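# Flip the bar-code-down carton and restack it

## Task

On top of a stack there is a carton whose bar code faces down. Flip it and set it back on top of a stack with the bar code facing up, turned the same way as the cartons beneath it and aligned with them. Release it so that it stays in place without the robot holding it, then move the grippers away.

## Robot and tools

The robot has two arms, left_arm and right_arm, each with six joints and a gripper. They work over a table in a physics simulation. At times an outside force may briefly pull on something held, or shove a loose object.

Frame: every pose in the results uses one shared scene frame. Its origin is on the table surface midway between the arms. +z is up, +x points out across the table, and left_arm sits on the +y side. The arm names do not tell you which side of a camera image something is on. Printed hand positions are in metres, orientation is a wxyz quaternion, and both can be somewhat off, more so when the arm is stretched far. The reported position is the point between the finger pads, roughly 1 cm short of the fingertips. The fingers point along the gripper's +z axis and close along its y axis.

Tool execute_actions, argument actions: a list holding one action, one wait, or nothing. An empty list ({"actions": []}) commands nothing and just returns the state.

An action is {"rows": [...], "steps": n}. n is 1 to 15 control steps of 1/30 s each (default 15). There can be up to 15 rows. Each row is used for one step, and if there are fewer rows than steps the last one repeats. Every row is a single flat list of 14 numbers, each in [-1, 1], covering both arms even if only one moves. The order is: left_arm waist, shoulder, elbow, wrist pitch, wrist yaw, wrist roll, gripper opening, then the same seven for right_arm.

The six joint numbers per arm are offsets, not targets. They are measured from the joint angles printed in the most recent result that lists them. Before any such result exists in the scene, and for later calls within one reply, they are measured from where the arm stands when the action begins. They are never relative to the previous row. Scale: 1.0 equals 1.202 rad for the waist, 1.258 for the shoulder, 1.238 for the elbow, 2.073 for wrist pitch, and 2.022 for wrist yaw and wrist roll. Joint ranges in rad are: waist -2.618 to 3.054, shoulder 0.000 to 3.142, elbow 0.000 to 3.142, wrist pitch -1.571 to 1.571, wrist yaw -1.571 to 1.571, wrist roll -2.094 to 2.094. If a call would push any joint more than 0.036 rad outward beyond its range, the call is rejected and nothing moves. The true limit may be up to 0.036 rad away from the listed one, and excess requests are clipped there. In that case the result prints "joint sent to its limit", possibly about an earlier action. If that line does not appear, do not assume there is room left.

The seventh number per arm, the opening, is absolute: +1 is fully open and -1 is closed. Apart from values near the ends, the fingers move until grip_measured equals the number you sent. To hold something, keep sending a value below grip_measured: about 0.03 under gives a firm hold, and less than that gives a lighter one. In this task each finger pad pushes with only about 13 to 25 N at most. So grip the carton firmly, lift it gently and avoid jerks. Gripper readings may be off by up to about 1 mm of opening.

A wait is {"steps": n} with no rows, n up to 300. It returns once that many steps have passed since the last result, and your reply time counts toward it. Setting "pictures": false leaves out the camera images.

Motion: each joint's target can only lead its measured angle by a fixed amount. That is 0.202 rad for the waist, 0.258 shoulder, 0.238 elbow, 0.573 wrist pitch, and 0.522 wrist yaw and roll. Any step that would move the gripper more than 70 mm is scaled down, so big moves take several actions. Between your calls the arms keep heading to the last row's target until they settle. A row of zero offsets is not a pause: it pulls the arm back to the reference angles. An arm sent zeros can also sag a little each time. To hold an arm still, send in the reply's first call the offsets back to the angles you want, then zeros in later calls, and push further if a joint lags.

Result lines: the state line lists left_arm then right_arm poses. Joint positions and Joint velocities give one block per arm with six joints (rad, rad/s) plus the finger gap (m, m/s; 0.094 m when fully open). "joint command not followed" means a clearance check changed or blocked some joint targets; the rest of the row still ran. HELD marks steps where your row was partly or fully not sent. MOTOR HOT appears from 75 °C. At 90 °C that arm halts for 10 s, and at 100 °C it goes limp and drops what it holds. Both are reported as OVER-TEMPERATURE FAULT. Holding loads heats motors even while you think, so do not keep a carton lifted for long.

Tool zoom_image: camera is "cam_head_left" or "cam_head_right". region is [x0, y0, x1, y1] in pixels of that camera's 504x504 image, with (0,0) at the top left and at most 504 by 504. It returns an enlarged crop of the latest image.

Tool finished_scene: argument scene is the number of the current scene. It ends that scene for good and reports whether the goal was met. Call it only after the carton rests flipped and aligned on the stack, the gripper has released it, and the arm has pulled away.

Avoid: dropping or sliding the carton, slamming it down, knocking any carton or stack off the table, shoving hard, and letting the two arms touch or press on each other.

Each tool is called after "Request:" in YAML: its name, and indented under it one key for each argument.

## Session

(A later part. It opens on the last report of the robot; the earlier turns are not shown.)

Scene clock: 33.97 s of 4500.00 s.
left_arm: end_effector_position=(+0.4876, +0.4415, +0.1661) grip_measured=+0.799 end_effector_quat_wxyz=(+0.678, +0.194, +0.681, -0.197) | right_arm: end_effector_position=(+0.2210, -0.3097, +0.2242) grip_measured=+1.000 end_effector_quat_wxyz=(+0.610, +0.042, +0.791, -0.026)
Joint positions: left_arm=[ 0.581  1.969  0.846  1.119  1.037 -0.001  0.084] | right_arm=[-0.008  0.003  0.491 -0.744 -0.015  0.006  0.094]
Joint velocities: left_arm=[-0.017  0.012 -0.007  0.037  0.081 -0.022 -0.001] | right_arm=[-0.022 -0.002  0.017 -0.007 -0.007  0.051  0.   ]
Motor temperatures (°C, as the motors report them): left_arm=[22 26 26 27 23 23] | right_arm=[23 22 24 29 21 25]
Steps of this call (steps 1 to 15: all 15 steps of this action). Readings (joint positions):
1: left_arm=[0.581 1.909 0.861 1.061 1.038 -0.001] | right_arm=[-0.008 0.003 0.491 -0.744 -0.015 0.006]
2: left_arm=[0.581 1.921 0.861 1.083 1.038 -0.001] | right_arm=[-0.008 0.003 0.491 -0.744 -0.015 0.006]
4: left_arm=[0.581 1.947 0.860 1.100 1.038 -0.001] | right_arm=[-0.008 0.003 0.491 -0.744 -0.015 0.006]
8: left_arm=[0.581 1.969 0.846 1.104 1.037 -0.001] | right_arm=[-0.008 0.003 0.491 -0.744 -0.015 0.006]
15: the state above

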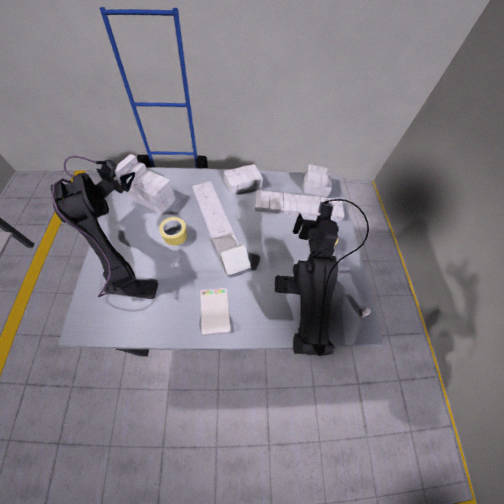

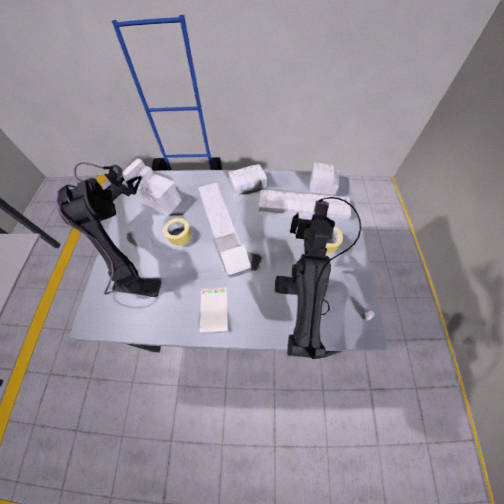

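Request:
execute_actions:
  actions:
    - {"rows":[[0,-0.04,0.03,-0.02,0,0,0.8,0,0,0,0,0,0,1],[0,-0.04,0.03,-0.02,0,0,0.8,0,0,0,0,0,0,1],[0,-0.05,0.04,-0.03,0,0,0.8,0,0,0,0,0,0,1],[0,-0.05,0.04,-0.03,0,0,0.8,0,0,0,0,0,0,1],[0,-0.05,0.04,-0.03,0,0,0.8,0,0,0,0,0,0,1],[0,-0.05,0.04,-0.03,0,0,0.8,0,0,0,0,0,0,1],[0,-0.05,0.06,-0.04,0,0,0.8,0,0,0,0,0,0,1],[0.025,-0.01,0.095,-0.045,0.016,0,0.2,0,0,0,0,0,0,1]]}
  pictures: false

Request:
execute_actions:
  actions:
    - {"steps":10}

Request:
zoom_image:
  camera: "cam_head_left"
  region: [70, 140, 182, 230]

Scene clock: 35.80 s of 4500.00 s.
left_arm: end_effector_position=(+0.4970, +0.4579, +0.1897) grip_measured=+0.202 end_effector_quat_wxyz=(+0.686, +0.198, +0.675, -0.187) | right_arm: end_effector_position=(+0.2210, -0.3097, +0.2242) grip_measured=+1.000 end_effector_quat_wxyz=(+0.610, +0.042, +0.791, -0.026)
Joint positions: left_arm=[ 0.607  1.951  0.931  1.041  1.055 -0.001  0.056] | right_arm=[-0.008  0.003  0.491 -0.744 -0.015  0.006  0.094]
Joint velocities: left_arm=[-0.017  0.017  0.007 -0.095  0.037  0.066  0.   ] | right_arm=[-0.007 -0.012 -0.012 -0.095  0.007 -0.037  0.   ]
Motor temperatures (°C, as the motors report them): left_arm=[22 26 26 27 23 23] | right_arm=[23 22 24 29 21 25]
Steps of this call (steps 1 to 15: the robot went on to your last target; steps 16 to 40: nothing new was sent; steps 41 to 55: all 15 steps of this action). Readings (joint positions):
41: left_arm=[0.581 1.967 0.846 1.117 1.037 -0.001] | right_arm=[-0.008 0.003 0.491 -0.744 -0.015 0.006]
42: left_arm=[0.581 1.964 0.846 1.108 1.037 -0.001] | right_arm=[-0.008 0.003 0.491 -0.744 -0.015 0.006]
44: left_arm=[0.581 1.953 0.846 1.089 1.037 -0.001] | right_arm=[-0.008 0.003 0.491 -0.744 -0.015 0.006]
48: left_arm=[0.583 1.943 0.873 1.062 1.044 -0.001] | right_arm=[-0.008 0.003 0.491 -0.744 -0.015 0.006]
55: the state above

Scene clock: 36.13 s of 4500.00 s.
left_arm: end_effector_position=(+0.4964, +0.4569, +0.1880) grip_measured=+0.201 end_effector_quat_wxyz=(+0.682, +0.197, +0.677, -0.192) | right_arm: end_effector_position=(+0.2210, -0.3097, +0.2242) grip_measured=+1.000 end_effector_quat_wxyz=(+0.610, +0.042, +0.791, -0.026)
Joint positions: left_arm=[ 0.607  1.951  0.931  1.031  1.062 -0.001  0.056] | right_arm=[-0.008  0.003  0.491 -0.744 -0.015  0.006  0.094]
Joint velocities: left_arm=[ 0.012 -0.017  0.002 -0.081 -0.066 -0.037 -0.001] | right_arm=[-0.012 -0.012 -0.007 -0.022  0.007 -0.037  0.   ]
Motor temperatures (°C, as the motors report them): left_arm=[22 26 26 27 23 23] | right_arm=[23 22 24 29 21 25]
Steps of this call (steps 1 to 10: the robot went on to your last target). Readings (joint positions):
1: left_arm=[0.607 1.951 0.931 1.038 1.057 -0.001] | right_arm=[-0.008 0.003 0.491 -0.744 -0.015 0.006]
2: left_arm=[0.607 1.951 0.931 1.036 1.059 -0.001] | right_arm=[-0.008 0.003 0.491 -0.744 -0.015 0.006]
4: left_arm=[0.607 1.951 0.931 1.034 1.060 -0.001] | right_arm=[-0.008 0.003 0.491 -0.744 -0.015 0.006]
8: left_arm=[0.607 1.951 0.931 1.031 1.062 -0.001] | right_arm=[-0.008 0.003 0.491 -0.744 -0.015 0.006]
10: the state above

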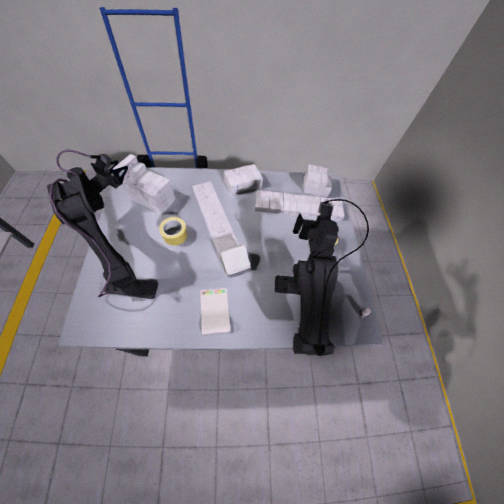

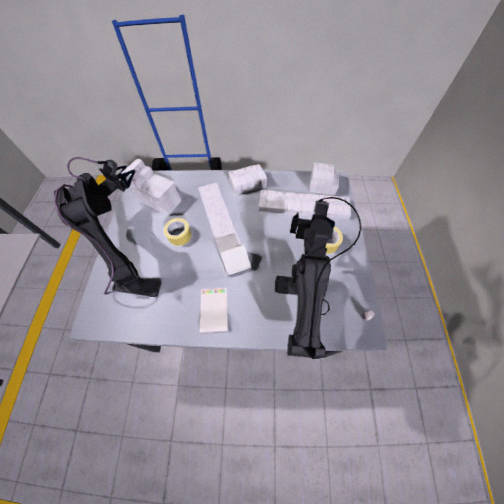

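Region (70, 140, 182, 230) of cam_head_left's 504x504 image, scaled by 4.500, with more detail than that image has; it fills the top 405 rows of this view, and the rest is white.

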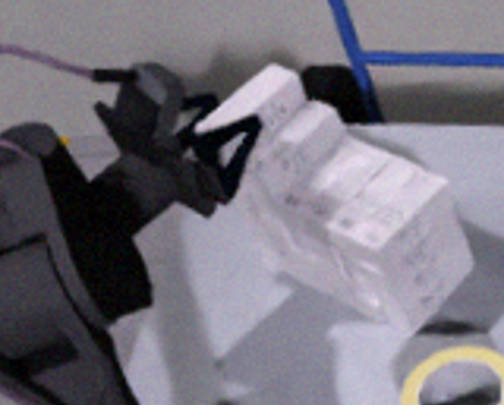

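Request:
execute_actions:
  actions:
    - {"rows":[[0,0.008,0,0.008,0,0,0.1,0,0,0,0,0,0,1],[0,0.008,0,0.008,0,0,0,0,0,0,0,0,0,1],[0,0.008,0,0.008,0,0,-0.1,0,0,0,0,0,0,1],[0,0.008,0,0.008,0,0,-0.2,0,0,0,0,0,0,1],[0,0.008,0,0.008,0,0,-0.25,0,0,0,0,0,0,1],[0,0.008,0,0.008,0,0,-0.3,0,0,0,0,0,0,1],[0,0.008,0,0.008,0,0,-0.35,0,0,0,0,0,0,1],[0,0.008,0,0.008,0,0,-0.4,0,0,0,0,0,0,1],[0,0.008,0,0.008,0,0,-0.45,0,0,0,0,0,0,1],[0,0.008,0,0.008,0,0,-0.5,0,0,0,0,0,0,1],[0,0.008,0,0.008,0,0,-0.6,0,0,0,0,0,0,1]]}

Request:
zoom_image:
  camera: "cam_head_left"
  region: [70, 140, 182, 230]

Scene clock: 38.53 s of 4500.00 s.
left_arm: end_effector_position=(+0.4964, +0.4568, +0.1879) grip_measured=-0.309 end_effector_quat_wxyz=(+0.682, +0.197, +0.677, -0.193) | right_arm: end_effector_position=(+0.2210, -0.3097, +0.2242) grip_measured=+1.000 end_effector_quat_wxyz=(+0.610, +0.042, +0.791, -0.026)
Joint positions: left_arm=[ 0.607  1.951  0.931  1.03   1.063 -0.001  0.032] | right_arm=[-0.008  0.003  0.491 -0.744 -0.015  0.006  0.094]
Joint velocities: left_arm=[ 0.012 -0.002  0.002  0.007 -0.007 -0.051  0.001] | right_arm=[-0.007  0.002  0.017 -0.007 -0.037 -0.007  0.   ]
Motor temperatures (°C, as the motors report them): left_arm=[22 26 27 28 23 23] | right_arm=[23 22 25 30 21 25]
Steps of this call (steps 1 to 30: the robot went on to your last target; steps 31 to 57: nothing new was sent; steps 58 to 72: all 15 steps of this action). Readings (joint positions):
58: left_arm=[0.607 1.951 0.931 1.030 1.063 -0.001] | right_arm=[-0.008 0.003 0.491 -0.744 -0.015 0.006]
59: left_arm=[0.607 1.951 0.931 1.030 1.063 -0.001] | right_arm=[-0.008 0.003 0.491 -0.744 -0.015 0.006]
61: left_arm=[0.607 1.951 0.931 1.030 1.063 -0.001] | right_arm=[-0.008 0.003 0.491 -0.744 -0.015 0.006]
65: left_arm=[0.607 1.951 0.931 1.030 1.063 -0.001] | right_arm=[-0.008 0.003 0.491 -0.744 -0.015 0.006]
72: the state above

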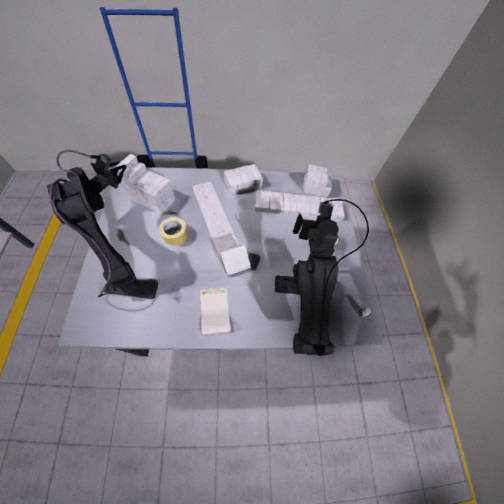

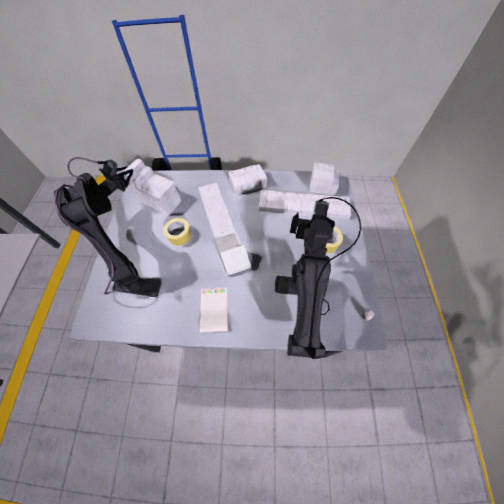

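Region (70, 140, 182, 230) of cam_head_left's 504x504 image, scaled by 4.500, with more detail than that image has; it fills the top 405 rows of this view, and the rest is white.

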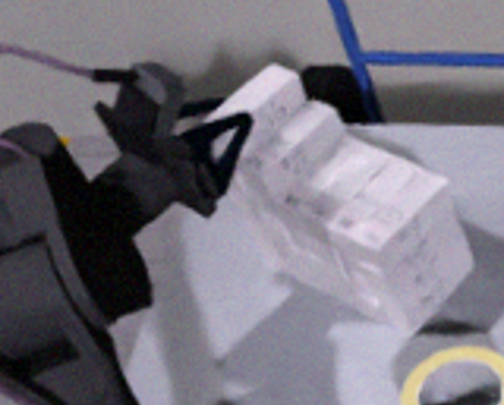

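Request:
execute_actions:
  actions:
    - {"rows":[[0,-0.03,0.03,-0.03,0,0,-0.6,0,0,0,0,0,0,1],[0,-0.06,0.05,-0.06,0,0,-0.6,0,0,0,0,0,0,1],[0,-0.09,0.07,-0.09,0,0,-0.6,0,0,0,0,0,0,1],[0,-0.12,0.09,-0.12,0,0,-0.6,0,0,0,0,0,0,1],[0,-0.15,0.12,-0.15,0,0,-0.6,0,0,0,0,0,0,1],[0,-0.18,0.15,-0.18,0,0,-0.6,0,0,0,0,0,0,1],[0,-0.2,0.2,-0.22,0,0,-0.6,0,0,0,0,0,0,1],[0,-0.22,0.25,-0.27,0,0,-0.6,0,0,0,0,0,0,1],[0,-0.25,0.3,-0.32,0,0,-0.6,0,0,0,0,0,0,1]]}
  pictures: false

Request:
execute_actions:
  actions:
    - {"rows":[[-0.1,0,0.1,-0.1,0.05,-0.1,-0.6,0,0,0,0,0,0,1],[-0.2,0,0.2,-0.15,0.1,-0.15,-0.6,0,0,0,0,0,0,1],[-0.92,0,0.26,-0.75,0.24,-0.777,-0.6,0,0,0,0,0,0,1]]}

Request:
execute_actions:
  actions:
    - {"steps":30}

Scene clock: 41.53 s of 4500.00 s.
left_arm: end_effector_position=(+0.4912, +0.4542, +0.3626) grip_measured=-0.309 end_effector_quat_wxyz=(+0.705, +0.220, +0.653, -0.168) | right_arm: end_effector_position=(+0.2210, -0.3097, +0.2242) grip_measured=+1.000 end_effector_quat_wxyz=(+0.610, +0.042, +0.791, -0.026)
Joint positions: left_arm=[0.607 1.655 1.275 0.484 1.06  0.001 0.032] | right_arm=[-0.008  0.003  0.491 -0.744 -0.015  0.006  0.094]
Joint velocities: left_arm=[-0.007 -0.447  0.31  -0.344  0.081 -0.022  0.   ] | right_arm=[-0.012  0.002 -0.017  0.022 -0.022  0.022  0.   ]
Motor temperatures (°C, as the motors report them): left_arm=[22 26 27 28 23 23] | right_arm=[23 22 25 30 21 25]
Steps of this call (steps 1 to 15: the robot went on to your last target; steps 16 to 75: nothing new was sent; steps 76 to 90: all 15 steps of this action). Readings (joint positions):
76: left_arm=[0.607 1.951 0.931 1.025 1.063 -0.001] | right_arm=[-0.008 0.003 0.491 -0.744 -0.015 0.006]
77: left_arm=[0.607 1.944 0.935 1.009 1.063 0.000] | right_arm=[-0.008 0.003 0.491 -0.744 -0.015 0.006]
79: left_arm=[0.607 1.913 0.955 0.925 1.063 0.001] | right_arm=[-0.008 0.003 0.491 -0.744 -0.015 0.006]
83: left_arm=[0.607 1.813 1.053 0.747 1.063 0.001] | right_arm=[-0.008 0.003 0.491 -0.744 -0.015 0.006]
90: the state above

Scene clock: 42.03 s of 4500.00 s.
left_arm: end_effector_position=(+0.3575, +0.1399, +0.3547) grip_measured=-0.308 end_effector_quat_wxyz=(-0.042, -0.000, +0.734, -0.677) | right_arm: end_effector_position=(+0.2210, -0.3097, +0.2242) grip_measured=+1.000 end_effector_quat_wxyz=(+0.610, +0.042, +0.791, -0.026)
Joint positions: left_arm=[-0.059  1.661  1.542 -0.546  1.443 -0.972  0.032] | right_arm=[-0.008  0.003  0.491 -0.744 -0.015  0.006  0.094]
Joint velocities: left_arm=[-1.531  0.022 -0.002 -2.396  0.168 -2.249  0.   ] | right_arm=[-0.007  0.012  0.022  0.081  0.022 -0.037  0.   ]
Motor temperatures (°C, as the motors report them): left_arm=[22 26 27 28 23 23] | right_arm=[23 22 25 30 21 25]
Steps of this call (steps 1 to 15: all 15 steps of this action). Readings (joint positions):
1: left_arm=[0.597 1.646 1.297 0.456 1.074 -0.027] | right_arm=[-0.008 0.003 0.491 -0.744 -0.015 0.006]
2: left_arm=[0.574 1.648 1.336 0.417 1.090 -0.062] | right_arm=[-0.008 0.003 0.491 -0.744 -0.015 0.006]
4: left_arm=[0.501 1.658 1.417 0.290 1.173 -0.179] | right_arm=[-0.008 0.003 0.491 -0.744 -0.015 0.006]
8: left_arm=[0.313 1.659 1.519 0.009 1.325 -0.448] | right_arm=[-0.008 0.003 0.491 -0.744 -0.015 0.006]
15: the state above

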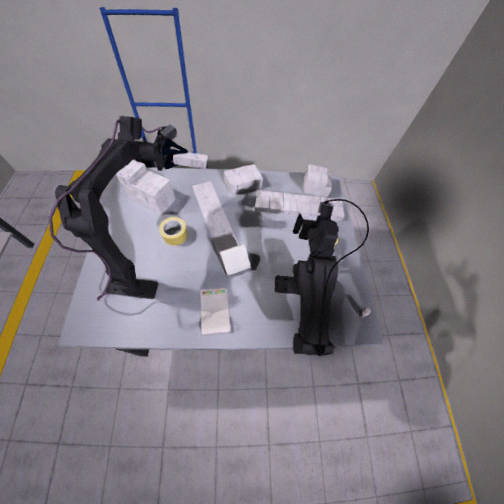

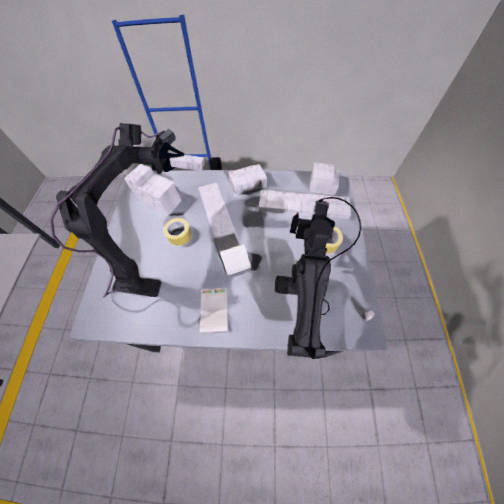

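Scene clock: 43.03 s of 4500.00 s.
left_arm: end_effector_position=(+0.1919, +0.0407, +0.3324) grip_measured=-0.309 end_effector_quat_wxyz=(-0.530, -0.219, +0.696, -0.432) | right_arm: end_effector_position=(+0.2210, -0.3097, +0.2242) grip_measured=+1.000 end_effector_quat_wxyz=(+0.610, +0.042, +0.791, -0.026)
Joint positions: left_arm=[-0.504  1.672  1.542 -1.063  1.502 -1.571  0.032] | right_arm=[-0.008  0.003  0.491 -0.744 -0.015  0.006  0.094]
Joint velocities: left_arm=[ 0.012  0.027  0.012  0.022  0.066 -0.081 -0.   ] | right_arm=[ 0.007 -0.002  0.007 -0.022 -0.007 -0.037  0.   ]
Motor temperatures (°C, as the motors report them): left_arm=[22 26 27 28 23 23] | right_arm=[23 22 25 30 21 25]
Steps of this call (steps 1 to 30: the robot went on to your last target). Readings (joint positions):
1: left_arm=[-0.115 1.663 1.542 -0.626 1.450 -1.050] | right_arm=[-0.008 0.003 0.491 -0.744 -0.015 0.006]
2: left_arm=[-0.172 1.665 1.542 -0.698 1.456 -1.132] | right_arm=[-0.008 0.003 0.491 -0.744 -0.015 0.006]
4: left_arm=[-0.291 1.669 1.542 -0.813 1.464 -1.268] | right_arm=[-0.008 0.003 0.491 -0.744 -0.015 0.006]
8: left_arm=[-0.502 1.672 1.542 -0.964 1.488 -1.445] | right_arm=[-0.008 0.003 0.491 -0.744 -0.015 0.006]
30: the state above

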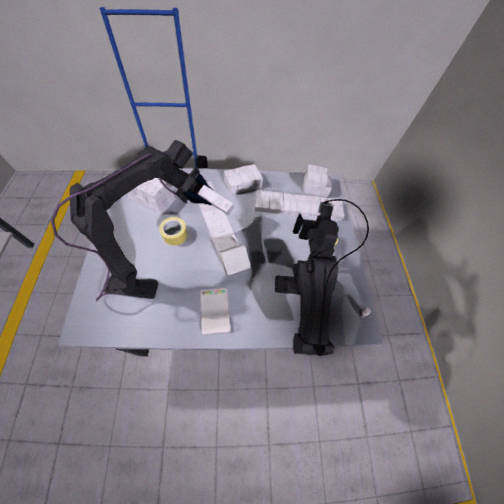

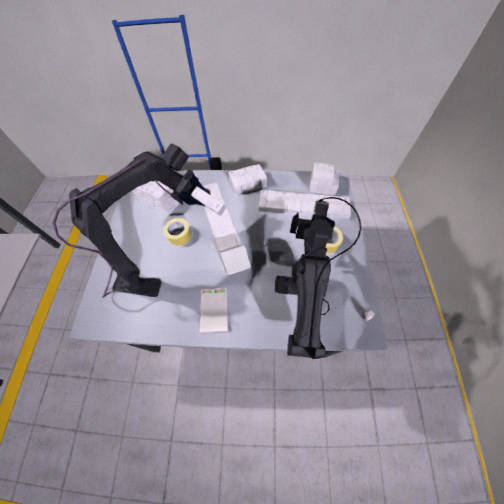

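Request:
execute_actions:
  actions:
    - {"rows":[[0,0.22,0.02,-0.042,0.033,0,-0.6,0.93,0.7,0.82,-0.2,0.007,0,1]]}
  pictures: false

Request:
execute_actions:
  actions:
    - {"steps":30}

Request:
zoom_image:
  camera: "cam_head_left"
  region: [180, 170, 270, 250]

Scene clock: 44.63 s of 4500.00 s.
left_arm: end_effector_position=(+0.2295, +0.0144, +0.2315) grip_measured=-0.309 end_effector_quat_wxyz=(+0.609, +0.335, -0.644, +0.320) | right_arm: end_effector_position=(+0.1813, -0.0916, +0.3843) grip_measured=+1.000 end_effector_quat_wxyz=(+0.443, -0.391, +0.773, +0.229)
Joint positions: left_arm=[-0.504  1.984  1.547 -1.129  1.517 -1.573  0.032] | right_arm=[ 1.047  0.91   1.476 -1.092 -0.003  0.007  0.094]
Joint velocities: left_arm=[-0.007 -0.085  0.002 -0.007  0.051 -0.081  0.001] | right_arm=[ 1.389 -0.286  0.398 -0.037 -0.256 -0.007  0.   ]
Motor temperatures (°C, as the motors report them): left_arm=[22 26 27 27 23 23] | right_arm=[23 22 25 30 21 25]
Steps of this call (steps 1 to 15: the robot went on to your last target; steps 16 to 33: nothing new was sent; steps 34 to 48: all 15 steps of this action). Readings (joint positions):
34: left_arm=[-0.504 1.692 1.547 -1.077 1.510 -1.572] | right_arm=[0.023 0.039 0.527 -0.806 -0.006 0.007]
35: left_arm=[-0.504 1.726 1.562 -1.087 1.528 -1.573] | right_arm=[0.096 0.124 0.600 -0.900 -0.004 0.007]
37: left_arm=[-0.504 1.829 1.568 -1.092 1.541 -1.573] | right_arm=[0.246 0.310 0.758 -1.002 -0.002 0.007]
41: left_arm=[-0.504 1.996 1.555 -1.107 1.517 -1.573] | right_arm=[0.544 0.673 1.092 -1.087 0.004 0.007]
48: the state above

Scene clock: 45.63 s of 4500.00 s.
left_arm: end_effector_position=(+0.2289, +0.0148, +0.2335) grip_measured=-0.309 end_effector_quat_wxyz=(+0.611, +0.335, -0.642, +0.320) | right_arm: end_effector_position=(+0.1624, -0.0938, +0.3875) grip_measured=+1.000 end_effector_quat_wxyz=(+0.436, -0.414, +0.761, +0.244)
Joint positions: left_arm=[-0.504  1.98   1.547 -1.133  1.522 -1.573  0.032] | right_arm=[ 1.102  0.886  1.493 -1.132 -0.009  0.007  0.094]
Joint velocities: left_arm=[-0.002 -0.002 -0.012 -0.007  0.007 -0.066 -0.   ] | right_arm=[-0.007 -0.012 -0.012 -0.11  -0.037  0.066  0.   ]
Motor temperatures (°C, as the motors report them): left_arm=[22 26 27 27 23 23] | right_arm=[23 22 25 30 21 25]
Steps of this call (steps 1 to 30: the robot went on to your last target). Readings (joint positions):
1: left_arm=[-0.504 1.981 1.547 -1.130 1.519 -1.573] | right_arm=[1.080 0.901 1.486 -1.093 -0.008 0.007]
2: left_arm=[-0.504 1.980 1.547 -1.131 1.520 -1.573] | right_arm=[1.095 0.893 1.491 -1.097 -0.009 0.007]
4: left_arm=[-0.504 1.980 1.547 -1.132 1.521 -1.573] | right_arm=[1.102 0.886 1.493 -1.106 -0.009 0.007]
8: left_arm=[-0.504 1.980 1.547 -1.133 1.522 -1.573] | right_arm=[1.102 0.886 1.493 -1.123 -0.009 0.007]
30: the state above
All arms were judged still, so your last target was given up. Only a new action makes them travel on or press farther. Fingers that are still opening or closing keep moving.

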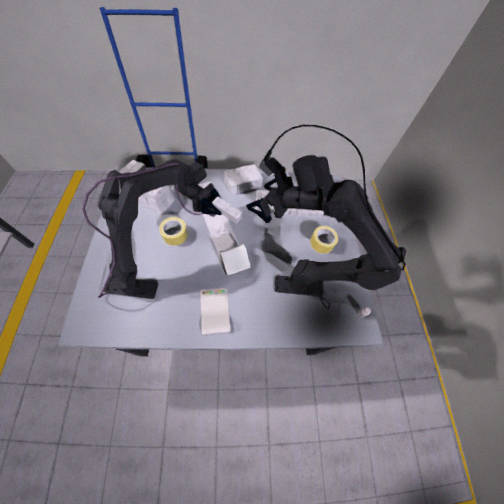

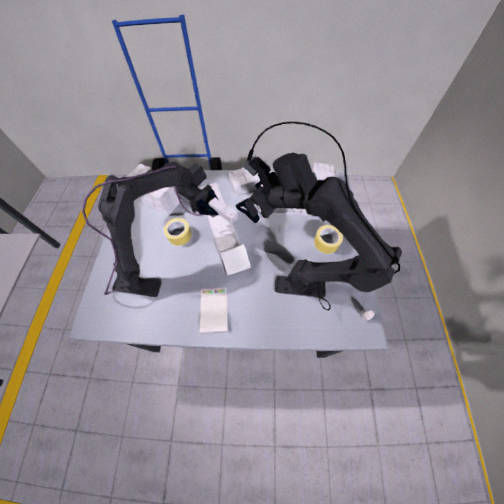

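Region (180, 170, 270, 250) of cam_head_left's 504x504 image, scaled by 5.600, with more detail than that image has.

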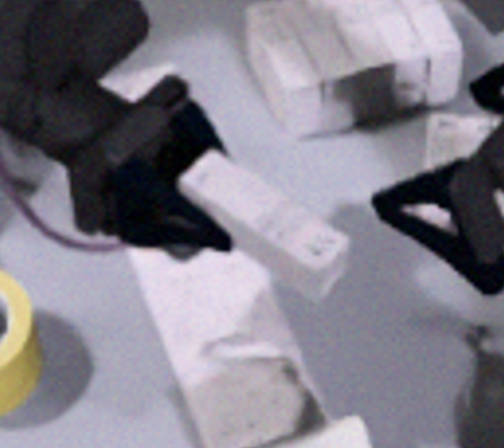

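Request:
execute_actions:
  actions:
    - {"rows":[[0,0.04,0,0.03,0.02,0,-0.6,-0.025,0,0,-0.19,0,0,1],[0,0.08,0,0.05,0.02,0,-0.6,-0.025,0,0,-0.19,0,0,1],[0,0.11,0,0.07,0.02,0,-0.6,-0.025,0,0,-0.19,0,0,1],[0,0.14,0,0.095,0.02,0,-0.6,-0.025,0.1,0,-0.19,0,0,1],[0,0.14,0,0.095,0.02,0,-0.6,-0.025,0.2,0,-0.19,0,0,1],[0,0.14,0,0.095,0.02,0,-0.6,-0.025,0.3,0,-0.19,0,0,1],[0,0.14,0,0.095,0.02,0,-0.6,-0.025,0.4,0,-0.19,0,0,1],[0,0.14,0,0.095,0.02,0,-0.6,-0.025,0.5,-0.01,-0.19,0,0,1]]}
  pictures: false

Request:
execute_actions:
  actions:
    - {"steps":25}

Request:
zoom_image:
  camera: "cam_head_left"
  region: [180, 170, 290, 270]

Scene clock: 49.10 s of 4500.00 s.
left_arm: end_effector_position=(+0.2535, -0.0022, +0.1538) grip_measured=-0.309 end_effector_quat_wxyz=(+0.614, +0.347, -0.638, +0.307) | right_arm: end_effector_position=(+0.1877, -0.0656, +0.1694) grip_measured=+1.000 end_effector_quat_wxyz=(+0.003, -0.465, +0.885, +0.007)
Joint positions: left_arm=[-0.504  2.192  1.547 -0.958  1.514 -1.573  0.032] | right_arm=[ 1.08   1.572  1.472 -1.46  -0.009  0.007  0.094]
Joint velocities: left_arm=[-0.012 -0.012  0.002  0.066  0.007  0.022 -0.001] | right_arm=[-0.002  0.252 -0.227 -0.212  0.007  0.022  0.   ]
Motor temperatures (°C, as the motors report them): left_arm=[22 27 27 27 24 23] | right_arm=[23 22 25 30 21 25]
Steps of this call (steps 1 to 89: nothing new was sent; steps 90 to 104: all 15 steps of this action). Readings (joint positions):
90: left_arm=[-0.504 1.985 1.547 -1.130 1.523 -1.573] | right_arm=[1.098 0.887 1.495 -1.161 -0.009 0.007]
91: left_arm=[-0.504 1.996 1.547 -1.117 1.527 -1.573] | right_arm=[1.090 0.887 1.495 -1.221 -0.009 0.007]
93: left_arm=[-0.504 2.047 1.547 -1.072 1.536 -1.573] | right_arm=[1.082 0.898 1.496 -1.336 -0.009 0.007]
97: left_arm=[-0.504 2.176 1.547 -0.994 1.522 -1.573] | right_arm=[1.080 1.129 1.509 -1.445 -0.009 0.007]
104: the state above

Scene clock: 49.93 s of 4500.00 s.
left_arm: end_effector_position=(+0.2540, -0.0026, +0.1539) grip_measured=-0.309 end_effector_quat_wxyz=(+0.613, +0.345, -0.640, +0.310) | right_arm: end_effector_position=(+0.1787, -0.0788, +0.1806) grip_measured=+1.000 end_effector_quat_wxyz=(+0.001, -0.465, +0.885, +0.006)
Joint positions: left_arm=[-0.504  2.192  1.547 -0.951  1.515 -1.573  0.032] | right_arm=[ 1.08   1.522  1.468 -1.509 -0.009  0.007  0.094]
Joint velocities: left_arm=[-0.002  0.012 -0.012 -0.037 -0.066  0.007 -0.   ] | right_arm=[ 0.002  0.002 -0.002 -0.022 -0.007 -0.051  0.   ]
Motor temperatures (°C, as the motors report them): left_arm=[22 28 27 27 24 23] | right_arm=[23 22 25 29 21 25]
Steps of this call (steps 1 to 25: the robot went on to your last target). Readings (joint positions):
1: left_arm=[-0.504 2.192 1.547 -0.956 1.515 -1.573] | right_arm=[1.080 1.575 1.468 -1.467 -0.009 0.007]
2: left_arm=[-0.504 2.192 1.547 -0.955 1.515 -1.573] | right_arm=[1.080 1.569 1.468 -1.475 -0.009 0.007]
4: left_arm=[-0.504 2.192 1.547 -0.953 1.515 -1.573] | right_arm=[1.080 1.545 1.468 -1.487 -0.009 0.007]
8: left_arm=[-0.504 2.192 1.547 -0.952 1.515 -1.573] | right_arm=[1.080 1.522 1.468 -1.505 -0.009 0.007]
25: the state above

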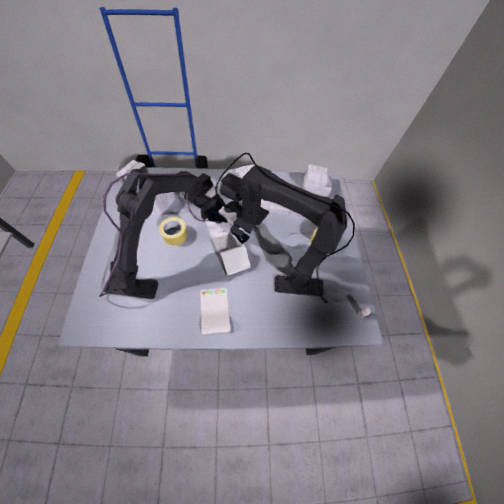

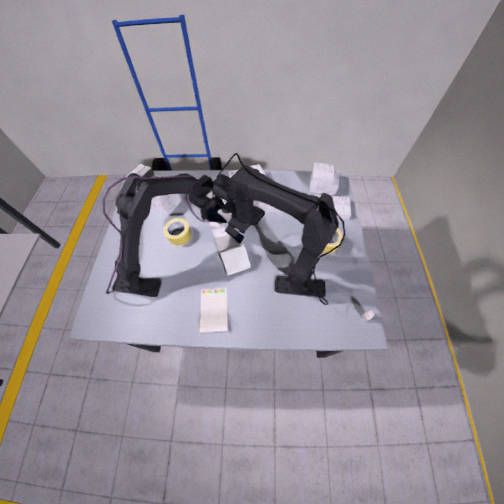

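Region (180, 170, 290, 270) of cam_head_left's 504x504 image, scaled by 4.582, with more detail than that image has; it fills the top 458 rows of this view, and the rest is white.

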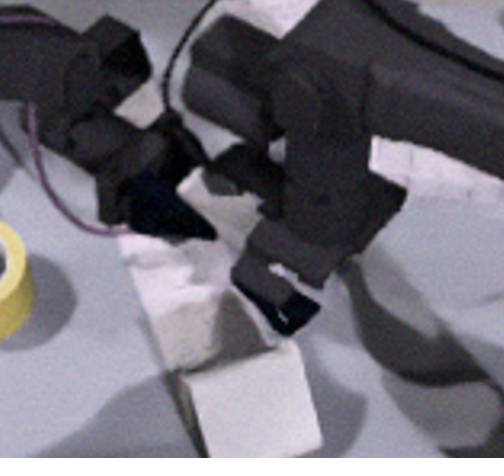

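Request:
execute_actions:
  actions:
    - {"rows":[[0,-0.01,0,0,0.02,0.012,-0.6,-0.055,0.02,0.04,0,0,-0.03,1],[0,-0.01,0,0,0.02,0.012,-0.6,-0.055,0.04,0.06,0,0,-0.03,1],[0,-0.01,0,0,0.02,0.012,-0.6,-0.055,0.06,0.08,0,0,-0.03,1],[0,-0.01,0,0,0.02,0.012,-0.6,-0.055,0.08,0.1,0,0,-0.03,1],[0,-0.01,0,0,0.02,0.012,-0.6,-0.055,0.1,0.12,0,0,-0.03,1],[0,-0.01,0,0,0.02,0.012,-0.6,-0.055,0.12,0.14,0,0,-0.03,1],[0,-0.01,0,0,0.02,0.012,-0.6,-0.055,0.14,0.16,0,0,-0.03,1],[0,-0.01,0,0,0.02,0.012,-0.6,-0.055,0.16,0.18,0,0,-0.03,1],[0,-0.01,0,0,0.02,0.012,-0.6,-0.055,0.18,0.2,0,0,-0.03,1],[0,-0.01,0,0,0.02,0.012,-0.6,-0.055,0.195,0.215,0,0,-0.03,1],[0,-0.01,0,0,0.02,0.012,-0.6,-0.055,0.21,0.225,0.005,0,-0.03,1]]}
  pictures: false

Request:
execute_actions:
  actions:
    - {"steps":15}

Request:
zoom_image:
  camera: "cam_head_left"
  region: [180, 170, 290, 270]

Scene clock: 52.17 s of 4500.00 s.
left_arm: end_effector_position=(+0.2540, -0.0026, +0.1539) grip_measured=-0.309 end_effector_quat_wxyz=(+0.611, +0.340, -0.642, +0.315) | right_arm: end_effector_position=(+0.2332, -0.0340, +0.1708) grip_measured=+1.000 end_effector_quat_wxyz=(-0.003, -0.460, +0.888, +0.006)
Joint positions: left_arm=[-0.504  2.192  1.547 -0.951  1.515 -1.556  0.032] | right_arm=[ 1.016  1.786  1.715 -1.5   -0.013 -0.045  0.094]
Joint velocities: left_arm=[-0.002  0.012  0.007 -0.022 -0.037  0.037 -0.001] | right_arm=[-0.007  0.09  -0.002  0.007 -0.022 -0.051  0.   ]
Motor temperatures (°C, as the motors report them): left_arm=[22 28 27 27 24 23] | right_arm=[23 22 25 29 21 25]
Steps of this call (steps 1 to 15: the robot went on to your last target; steps 16 to 52: nothing new was sent; steps 53 to 67: all 15 steps of this action). Readings (joint positions):
53: left_arm=[-0.504 2.192 1.547 -0.951 1.515 -1.570] | right_arm=[1.073 1.524 1.471 -1.511 -0.012 -0.001]
54: left_arm=[-0.504 2.192 1.547 -0.951 1.515 -1.567] | right_arm=[1.058 1.531 1.483 -1.514 -0.013 -0.011]
56: left_arm=[-0.504 2.192 1.547 -0.951 1.515 -1.563] | right_arm=[1.027 1.563 1.527 -1.516 -0.013 -0.024]
60: left_arm=[-0.504 2.192 1.547 -0.951 1.515 -1.559] | right_arm=[1.016 1.662 1.629 -1.515 -0.013 -0.037]
67: the state above

Scene clock: 52.67 s of 4500.00 s.
left_arm: end_effector_position=(+0.2540, -0.0026, +0.1539) grip_measured=-0.309 end_effector_quat_wxyz=(+0.611, +0.339, -0.642, +0.315) | right_arm: end_effector_position=(+0.2333, -0.0339, +0.1703) grip_measured=+1.000 end_effector_quat_wxyz=(-0.003, -0.461, +0.887, +0.006)
Joint positions: left_arm=[-0.504  2.192  1.547 -0.951  1.515 -1.556  0.032] | right_arm=[ 1.016  1.787  1.715 -1.5   -0.013 -0.047  0.094]
Joint velocities: left_arm=[ 0.002  0.002 -0.022 -0.051  0.022  0.037 -0.   ] | right_arm=[-0.007 -0.002  0.007  0.007 -0.037 -0.095  0.   ]
Motor temperatures (°C, as the motors report them): left_arm=[22 28 27 27 24 23] | right_arm=[23 22 25 29 21 25]
Steps of this call (steps 1 to 15: the robot went on to your last target). Readings (joint positions):
1: left_arm=[-0.504 2.192 1.547 -0.951 1.515 -1.556] | right_arm=[1.016 1.787 1.715 -1.500 -0.013 -0.046]
2: left_arm=[-0.504 2.192 1.547 -0.951 1.515 -1.556] | right_arm=[1.016 1.787 1.715 -1.500 -0.013 -0.046]
4: left_arm=[-0.504 2.192 1.547 -0.951 1.515 -1.556] | right_arm=[1.016 1.787 1.715 -1.500 -0.013 -0.047]
8: left_arm=[-0.504 2.192 1.547 -0.951 1.515 -1.556] | right_arm=[1.016 1.787 1.715 -1.500 -0.013 -0.047]
15: the state above
All arms were judged still, so your last target was given up. Only a new action makes them travel on or press farther. Fingers that are still opening or closing keep moving.

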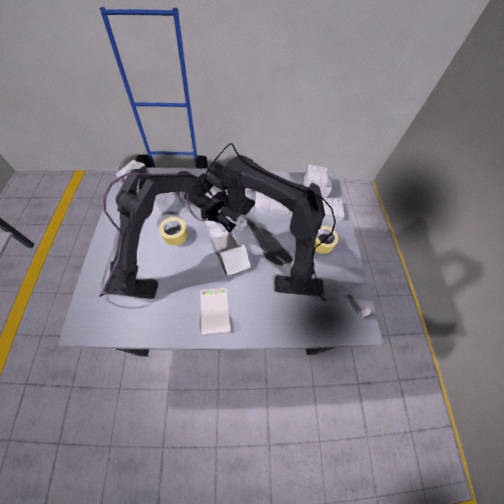

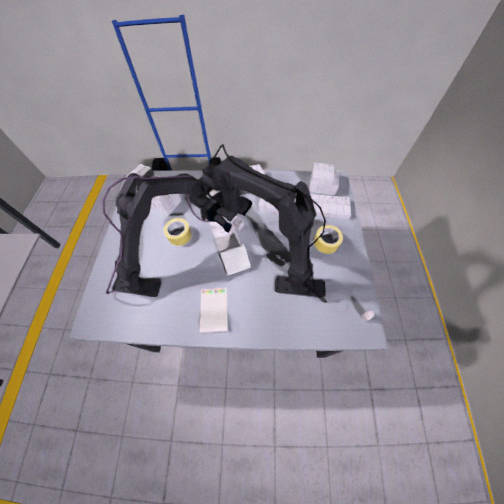

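Region (180, 170, 290, 270) of cam_head_left's 504x504 image, scaled by 4.582, with more detail than that image has; it fills the top 458 rows of this view, and the rest is white.

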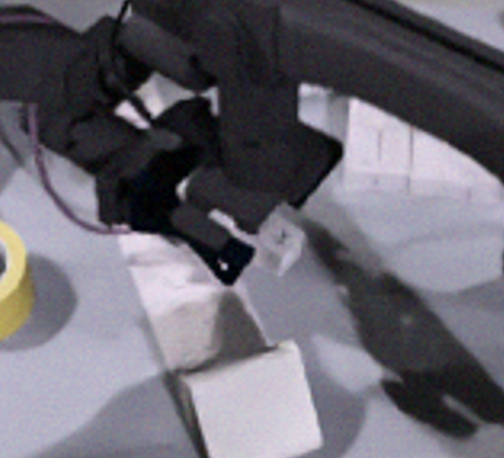

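Request:
execute_actions:
  actions:
    - {"rows":[[0,0,0,0,0,0,-0.6,0,0.022,0,0.016,0,0,0.5],[0,0,0,0,0,0,-0.6,0,0.022,0,0.016,0,0,0.5],[0,0,0,0,0,0,-0.6,0,0.022,0,0.016,0,0,0.3],[0,0,0,0,0,0,-0.6,0,0.022,0,0.016,0,0,0.2],[0,0,0,0,0,0,-0.6,0,0.022,0,0.016,0,0,0.1],[0,0,0,0,0,0,-0.6,0,0.022,0,0.016,0,0,0],[0,0,0,0,0,0,-0.6,0,0.022,0,0.016,0,0,-0.1]]}

Request:
zoom_image:
  camera: "cam_head_left"
  region: [200, 190, 270, 250]

Scene clock: 54.30 s of 4500.00 s.
left_arm: end_effector_position=(+0.2541, -0.0022, +0.1481) grip_measured=-0.309 end_effector_quat_wxyz=(+0.600, +0.344, -0.652, +0.309) | right_arm: end_effector_position=(+0.2364, -0.0299, +0.1649) grip_measured=-0.098 end_effector_quat_wxyz=(-0.004, -0.461, +0.887, +0.005)
Joint positions: left_arm=[-0.504  2.192  1.547 -0.951  1.482 -1.556  0.032] | right_arm=[ 1.016  1.805  1.715 -1.484 -0.013 -0.047  0.042]
Joint velocities: left_arm=[-0.007  0.022  0.007 -0.081  0.007  0.007 -0.   ] | right_arm=[-0.007  0.017 -0.007 -0.051 -0.007  0.022 -0.   ]
Motor temperatures (°C, as the motors report them): left_arm=[22 29 27 26 24 23] | right_arm=[23 23 25 28 21 25]
Steps of this call (steps 1 to 34: nothing new was sent; steps 35 to 49: all 15 steps of this action). Readings (joint positions):
35: left_arm=[-0.504 2.192 1.547 -0.951 1.511 -1.556] | right_arm=[1.016 1.788 1.715 -1.499 -0.013 -0.047]
36: left_arm=[-0.504 2.192 1.547 -0.951 1.505 -1.556] | right_arm=[1.016 1.790 1.715 -1.497 -0.013 -0.047]
38: left_arm=[-0.504 2.192 1.547 -0.951 1.496 -1.556] | right_arm=[1.016 1.797 1.715 -1.492 -0.013 -0.047]
42: left_arm=[-0.504 2.192 1.547 -0.951 1.487 -1.556] | right_arm=[1.016 1.805 1.715 -1.486 -0.013 -0.047]
49: the state above

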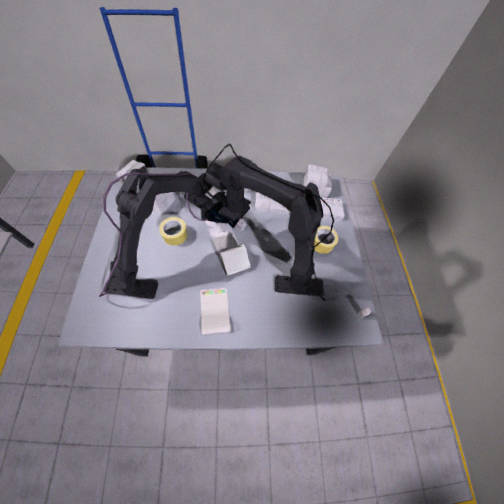

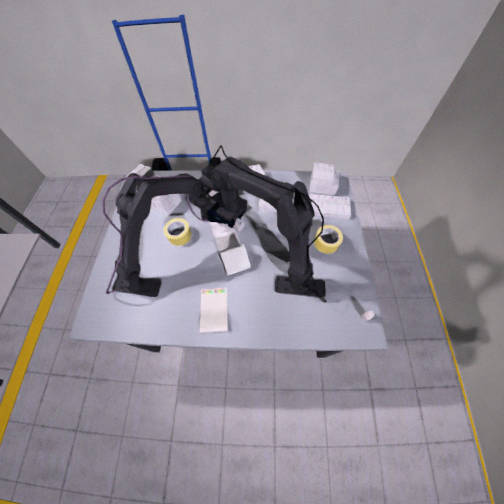

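Region (200, 190, 270, 250) of cam_head_left's 504x504 image, scaled by 7.200, with more detail than that image has; it fills the top 432 rows of this view, and the rest is white.

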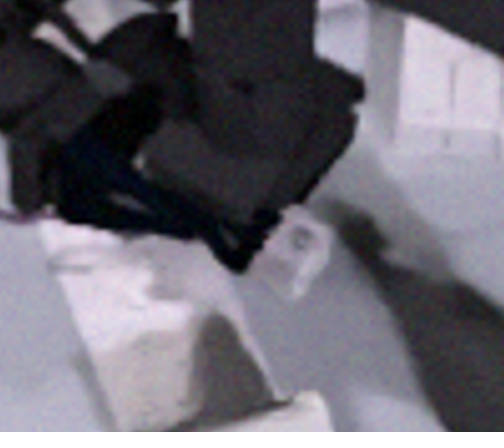

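Left yaw sagged; restoring it, then closing.

Request:
execute_actions:
  actions:
    - {"rows":[[0,0,0,0,0.06,0,-0.6,0,0,0,0,0,0,-0.1]]}
  pictures: false

Request:
execute_actions:
  actions:
    - {"rows":[[0,0,0,0,0.022,0,-0.6,0,0,0,0,0,0,-0.2],[0,0,0,0,0.022,0,-0.6,0,0,0,0,0,0,-0.25],[0,0,0,0,0.022,0,-0.6,0,0,0,0,0,0,-0.3],[0,0,0,0,0.022,0,-0.6,0,0,0,0,0,0,-0.35],[0,0,0,0,0.022,0,-0.6,0,0,0,0,0,0,-0.6]]}

Request:
zoom_image:
  camera: "cam_head_left"
  region: [200, 190, 270, 250]

Scene clock: 55.77 s of 4500.00 s.
left_arm: end_effector_position=(+0.2540, -0.0027, +0.1550) grip_measured=-0.309 end_effector_quat_wxyz=(+0.612, +0.338, -0.641, +0.316) | right_arm: end_effector_position=(+0.2364, -0.0299, +0.1649) grip_measured=-0.098 end_effector_quat_wxyz=(-0.004, -0.461, +0.887, +0.006)
Joint positions: left_arm=[-0.504  2.192  1.547 -0.951  1.521 -1.556  0.032] | right_arm=[ 1.016  1.805  1.715 -1.483 -0.013 -0.047  0.042]
Joint velocities: left_arm=[-0.012 -0.022 -0.012 -0.007 -0.022  0.007  0.   ] | right_arm=[ 0.002 -0.002 -0.012 -0.007  0.081  0.007 -0.001]
Motor temperatures (°C, as the motors report them): left_arm=[22 29 27 26 24 23] | right_arm=[23 23 25 28 21 25]
joint sent to its limit (left arm) — the command would take joint 5 (wrist yaw) past its upper limit, so that joint was sent only as far as its limit.
Steps of this call (steps 1 to 15: the robot went on to your last target; steps 16 to 29: nothing new was sent; steps 30 to 44: all 15 steps of this action). Readings (joint positions):
30: left_arm=[-0.504 2.192 1.547 -0.951 1.486 -1.556] | right_arm=[1.016 1.805 1.715 -1.483 -0.013 -0.047]
31: left_arm=[-0.504 2.192 1.547 -0.951 1.493 -1.556] | right_arm=[1.016 1.805 1.715 -1.483 -0.013 -0.047]
33: left_arm=[-0.504 2.192 1.547 -0.951 1.505 -1.556] | right_arm=[1.016 1.805 1.715 -1.483 -0.013 -0.047]
37: left_arm=[-0.504 2.192 1.547 -0.951 1.516 -1.556] | right_arm=[1.016 1.805 1.715 -1.483 -0.013 -0.047]
44: the state above

Scene clock: 56.27 s of 4500.00 s.
left_arm: end_effector_position=(+0.2540, -0.0027, +0.1550) grip_measured=-0.309 end_effector_quat_wxyz=(+0.613, +0.338, -0.640, +0.316) | right_arm: end_effector_position=(+0.2365, -0.0300, +0.1649) grip_measured=-0.306 end_effector_quat_wxyz=(-0.003, -0.461, +0.888, +0.005)
Joint positions: left_arm=[-0.504  2.192  1.547 -0.951  1.521 -1.556  0.032] | right_arm=[ 1.016  1.805  1.715 -1.483 -0.012 -0.046  0.033]
Joint velocities: left_arm=[ 0.012  0.012 -0.007 -0.051  0.066 -0.066  0.001] | right_arm=[-0.017 -0.002 -0.017 -0.007  0.037 -0.007 -0.   ]
Motor temperatures (°C, as the motors report them): left_arm=[22 29 27 26 24 23] | right_arm=[23 23 25 28 21 25]
Steps of this call (steps 1 to 15: all 15 steps of this action). Readings (joint positions):
1: left_arm=[-0.504 2.192 1.547 -0.951 1.521 -1.556] | right_arm=[1.016 1.805 1.715 -1.483 -0.013 -0.047]
2: left_arm=[-0.504 2.192 1.547 -0.951 1.521 -1.556] | right_arm=[1.016 1.805 1.715 -1.483 -0.013 -0.047]
4: left_arm=[-0.504 2.192 1.547 -0.951 1.521 -1.556] | right_arm=[1.016 1.805 1.715 -1.483 -0.013 -0.047]
8: left_arm=[-0.504 2.192 1.547 -0.951 1.521 -1.556] | right_arm=[1.016 1.805 1.715 -1.483 -0.012 -0.046]
15: the state above

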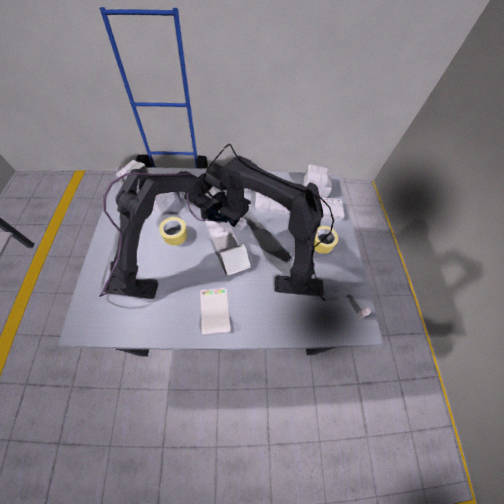

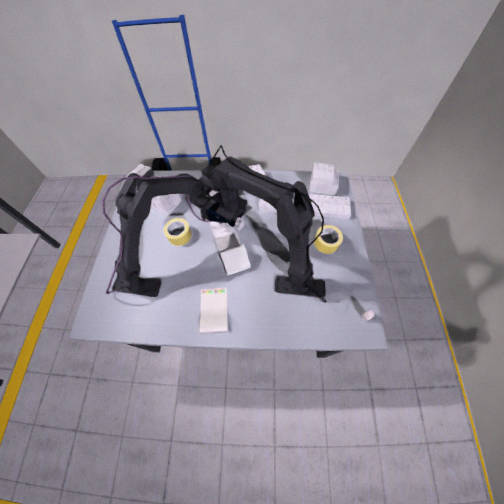

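Region (200, 190, 270, 250) of cam_head_left's 504x504 image, scaled by 7.200, with more detail than that image has; it fills the top 432 rows of this view, and the rest is white.

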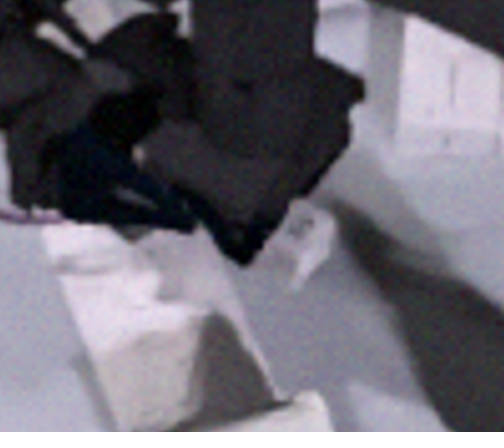

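Request:
execute_actions:
  actions:
    - {"rows":[[0,0,0,0,0.022,0,0.6,0,0,0,0,0,0,-0.6],[0,0,0,0,0.022,0,0.6,0,0,0,0,0,0,-0.6],[0,0,0,0,0.022,0,0.6,0,0,0,0,0,0,-0.6],[0,0,0,0,0.022,0,0.6,0,0,0,0,0,0,-0.6],[0,0,0,0,0.022,0,0.6,0,0,0,0,0,0,-0.6],[0,0,0,0,0.022,0,0.6,0,-0.04,-0.02,0,0,0,-0.6],[0,0,0,0,0.022,0,0.6,0,-0.08,-0.05,0,0,0,-0.6],[0,0,0,0,0.022,0,0.6,0,-0.12,-0.08,0,0,0,-0.6],[0,0,0,0,0.022,0,0.6,0,-0.16,-0.12,0,0,0,-0.6],[0,0,0,0,0.022,0,0.6,0,-0.2,-0.16,0,0,0,-0.6],[0,0,0,0,0.022,0,0.6,0,-0.24,-0.2,-0.01,0,0,-0.6]]}
  pictures: false

Request:
execute_actions:
  actions:
    - {"steps":8}
  pictures: false

Request:
execute_actions:
  actions:
    - {"rows":[[0,-0.05,0,0,0.022,0,0.6,-0.1,0,0.01,0,0,0,-0.6],[0,-0.1,0,0,0.022,0,0.6,-0.2,0,0.01,0,0,0,-0.6],[0,-0.2,0,0,0.022,0,0.6,-0.3,0,0.01,0,0,0,-0.6],[0,-0.3,0,0,0.022,0,0.6,-0.4,0,0.01,0,0,0.1,-0.6],[0,-0.7,-0.3,0.3,0.022,0.5,0.6,-0.6,0,0.01,0,0,0.82,-0.6]]}
  pictures: false

Request:
execute_actions:
  actions:
    - {"steps":25}

Scene clock: 58.70 s of 4500.00 s.
left_arm: end_effector_position=(+0.2540, -0.0027, +0.1563) grip_measured=+0.598 end_effector_quat_wxyz=(+0.615, +0.337, -0.638, +0.318) | right_arm: end_effector_position=(+0.1941, -0.0848, +0.1943) grip_measured=-0.306 end_effector_quat_wxyz=(+0.026, -0.461, +0.887, +0.019)
Joint positions: left_arm=[-0.504  2.192  1.547 -0.951  1.528 -1.555  0.075] | right_arm=[ 1.016  1.496  1.498 -1.51  -0.012 -0.046  0.033]
Joint velocities: left_arm=[-0.012  0.022 -0.002 -0.022  0.007 -0.022 -0.001] | right_arm=[-0.002 -0.31  -0.017 -0.066  0.022 -0.051 -0.   ]
Motor temperatures (°C, as the motors report them): left_arm=[22 29 27 26 24 23] | right_arm=[23 24 25 28 21 25]
Steps of this call (steps 1 to 15: the robot went on to your last target; steps 16 to 58: nothing new was sent; steps 59 to 73: all 15 steps of this action). Readings (joint positions):
59: left_arm=[-0.504 2.192 1.547 -0.951 1.521 -1.555] | right_arm=[1.016 1.805 1.715 -1.483 -0.012 -0.046]
60: left_arm=[-0.504 2.192 1.547 -0.951 1.523 -1.555] | right_arm=[1.016 1.805 1.715 -1.483 -0.012 -0.046]
62: left_arm=[-0.504 2.192 1.547 -0.951 1.525 -1.555] | right_arm=[1.016 1.805 1.715 -1.483 -0.012 -0.046]
66: left_arm=[-0.504 2.192 1.547 -0.951 1.527 -1.555] | right_arm=[1.016 1.765 1.677 -1.469 -0.012 -0.046]
73: the state above

Scene clock: 58.97 s of 4500.00 s.
left_arm: end_effector_position=(+0.2540, -0.0027, +0.1563) grip_measured=+0.598 end_effector_quat_wxyz=(+0.615, +0.337, -0.638, +0.318) | right_arm: end_effector_position=(+0.1926, -0.0867, +0.1915) grip_measured=-0.306 end_effector_quat_wxyz=(+0.021, -0.461, +0.887, +0.016)
Joint positions: left_arm=[-0.504  2.192  1.547 -0.951  1.528 -1.555  0.075] | right_arm=[ 1.016  1.495  1.485 -1.51  -0.012 -0.046  0.033]
Joint velocities: left_arm=[ 0.007  0.007 -0.017 -0.022  0.007  0.051 -0.001] | right_arm=[-0.007  0.007  0.012  0.081 -0.007 -0.11   0.   ]
Motor temperatures (°C, as the motors report them): left_arm=[22 29 27 26 24 23] | right_arm=[23 24 25 28 21 25]
Steps of this call (steps 1 to 8: the robot went on to your last target). Readings (joint positions):
1: left_arm=[-0.504 2.192 1.547 -0.951 1.528 -1.555] | right_arm=[1.016 1.490 1.498 -1.510 -0.012 -0.046]
2: left_arm=[-0.504 2.192 1.547 -0.951 1.528 -1.555] | right_arm=[1.016 1.490 1.498 -1.510 -0.012 -0.046]
4: left_arm=[-0.504 2.192 1.547 -0.951 1.528 -1.555] | right_arm=[1.016 1.493 1.491 -1.510 -0.012 -0.046]
8: the state above

Scene clock: 59.47 s of 4500.00 s.
left_arm: end_effector_position=(+0.1606, +0.0621, +0.3394) grip_measured=+0.600 end_effector_quat_wxyz=(-0.139, +0.262, +0.666, -0.685) | right_arm: end_effector_position=(+0.2931, -0.2441, +0.1916) grip_measured=-0.307 end_effector_quat_wxyz=(+0.024, +0.423, +0.906, +0.020)
Joint positions: left_arm=[-0.504  1.403  1.19  -0.43   1.532 -0.754  0.075] | right_arm=[ 0.285  1.495  1.485 -1.5   -0.005  1.054  0.033]
Joint velocities: left_arm=[ 0.007 -1.512 -0.007  0.667  0.183  1.297  0.   ] | right_arm=[ 0.042 -0.012 -0.002 -0.022  0.022  2.777 -0.001]
Motor temperatures (°C, as the motors report them): left_arm=[22 29 27 26 24 23] | right_arm=[23 24 25 27 21 25]
joint sent to its limit (left arm) — the command would take joint 5 (wrist yaw) past its upper limit, so that joint was sent only as far as its limit.
Steps of this call (steps 1 to 15: all 15 steps of this action). Readings (joint positions):
1: left_arm=[-0.504 2.190 1.547 -0.951 1.529 -1.555] | right_arm=[1.003 1.495 1.485 -1.510 -0.020 -0.046]
2: left_arm=[-0.504 2.181 1.547 -0.950 1.527 -1.556] | right_arm=[0.962 1.495 1.485 -1.510 -0.031 -0.047]
4: left_arm=[-0.504 2.131 1.537 -0.951 1.517 -1.556] | right_arm=[0.826 1.495 1.485 -1.508 -0.032 -0.018]
8: left_arm=[-0.504 1.832 1.259 -0.603 1.524 -1.189] | right_arm=[0.532 1.495 1.485 -1.501 -0.025 0.362]
15: the state above

Scene clock: 60.30 s of 4500.00 s.
left_arm: end_effector_position=(+0.1407, +0.0758, +0.3718) grip_measured=+0.600 end_effector_quat_wxyz=(+0.020, -0.383, -0.596, +0.706) | right_arm: end_effector_position=(+0.2929, -0.2432, +0.1916) grip_measured=-0.308 end_effector_quat_wxyz=(+0.017, +0.652, +0.757, +0.026)
Joint positions: left_arm=[-0.504  1.307  1.19  -0.352  1.563 -0.559  0.075] | right_arm=[ 0.287  1.495  1.485 -1.5   -0.007  1.604  0.033]
Joint velocities: left_arm=[ 0.007  0.022  0.012 -0.081 -0.022  0.007 -0.   ] | right_arm=[-0.017 -0.017 -0.002  0.037  0.051 -0.051  0.   ]
Motor temperatures (°C, as the motors report them): left_arm=[22 29 27 26 24 23] | right_arm=[23 24 25 27 21 25]
joint sent to its limit (left arm) — the command would take joint 5 (wrist yaw) past its upper limit, so that joint was sent only as far as its limit.
Steps of this call (steps 1 to 25: the robot went on to your last target). Readings (joint positions):
1: left_arm=[-0.504 1.356 1.190 -0.406 1.540 -0.714] | right_arm=[0.286 1.495 1.485 -1.500 -0.005 1.152]
2: left_arm=[-0.504 1.321 1.190 -0.386 1.550 -0.681] | right_arm=[0.287 1.495 1.485 -1.500 -0.005 1.242]
4: left_arm=[-0.504 1.291 1.190 -0.359 1.565 -0.633] | right_arm=[0.287 1.495 1.485 -1.500 -0.006 1.374]
8: left_arm=[-0.504 1.303 1.190 -0.352 1.565 -0.588] | right_arm=[0.287 1.495 1.485 -1.500 -0.006 1.512]
25: the state above

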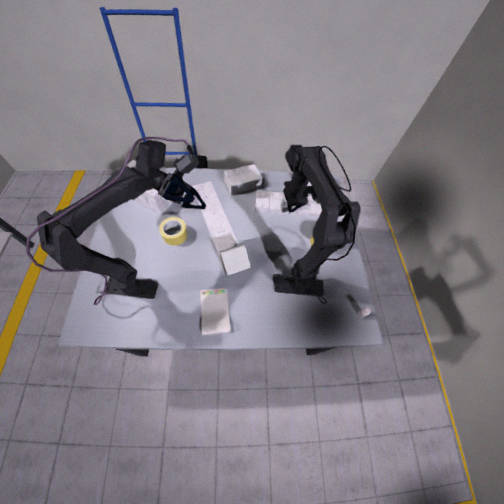

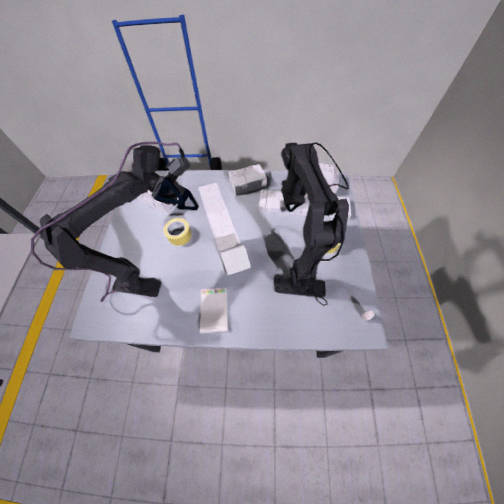

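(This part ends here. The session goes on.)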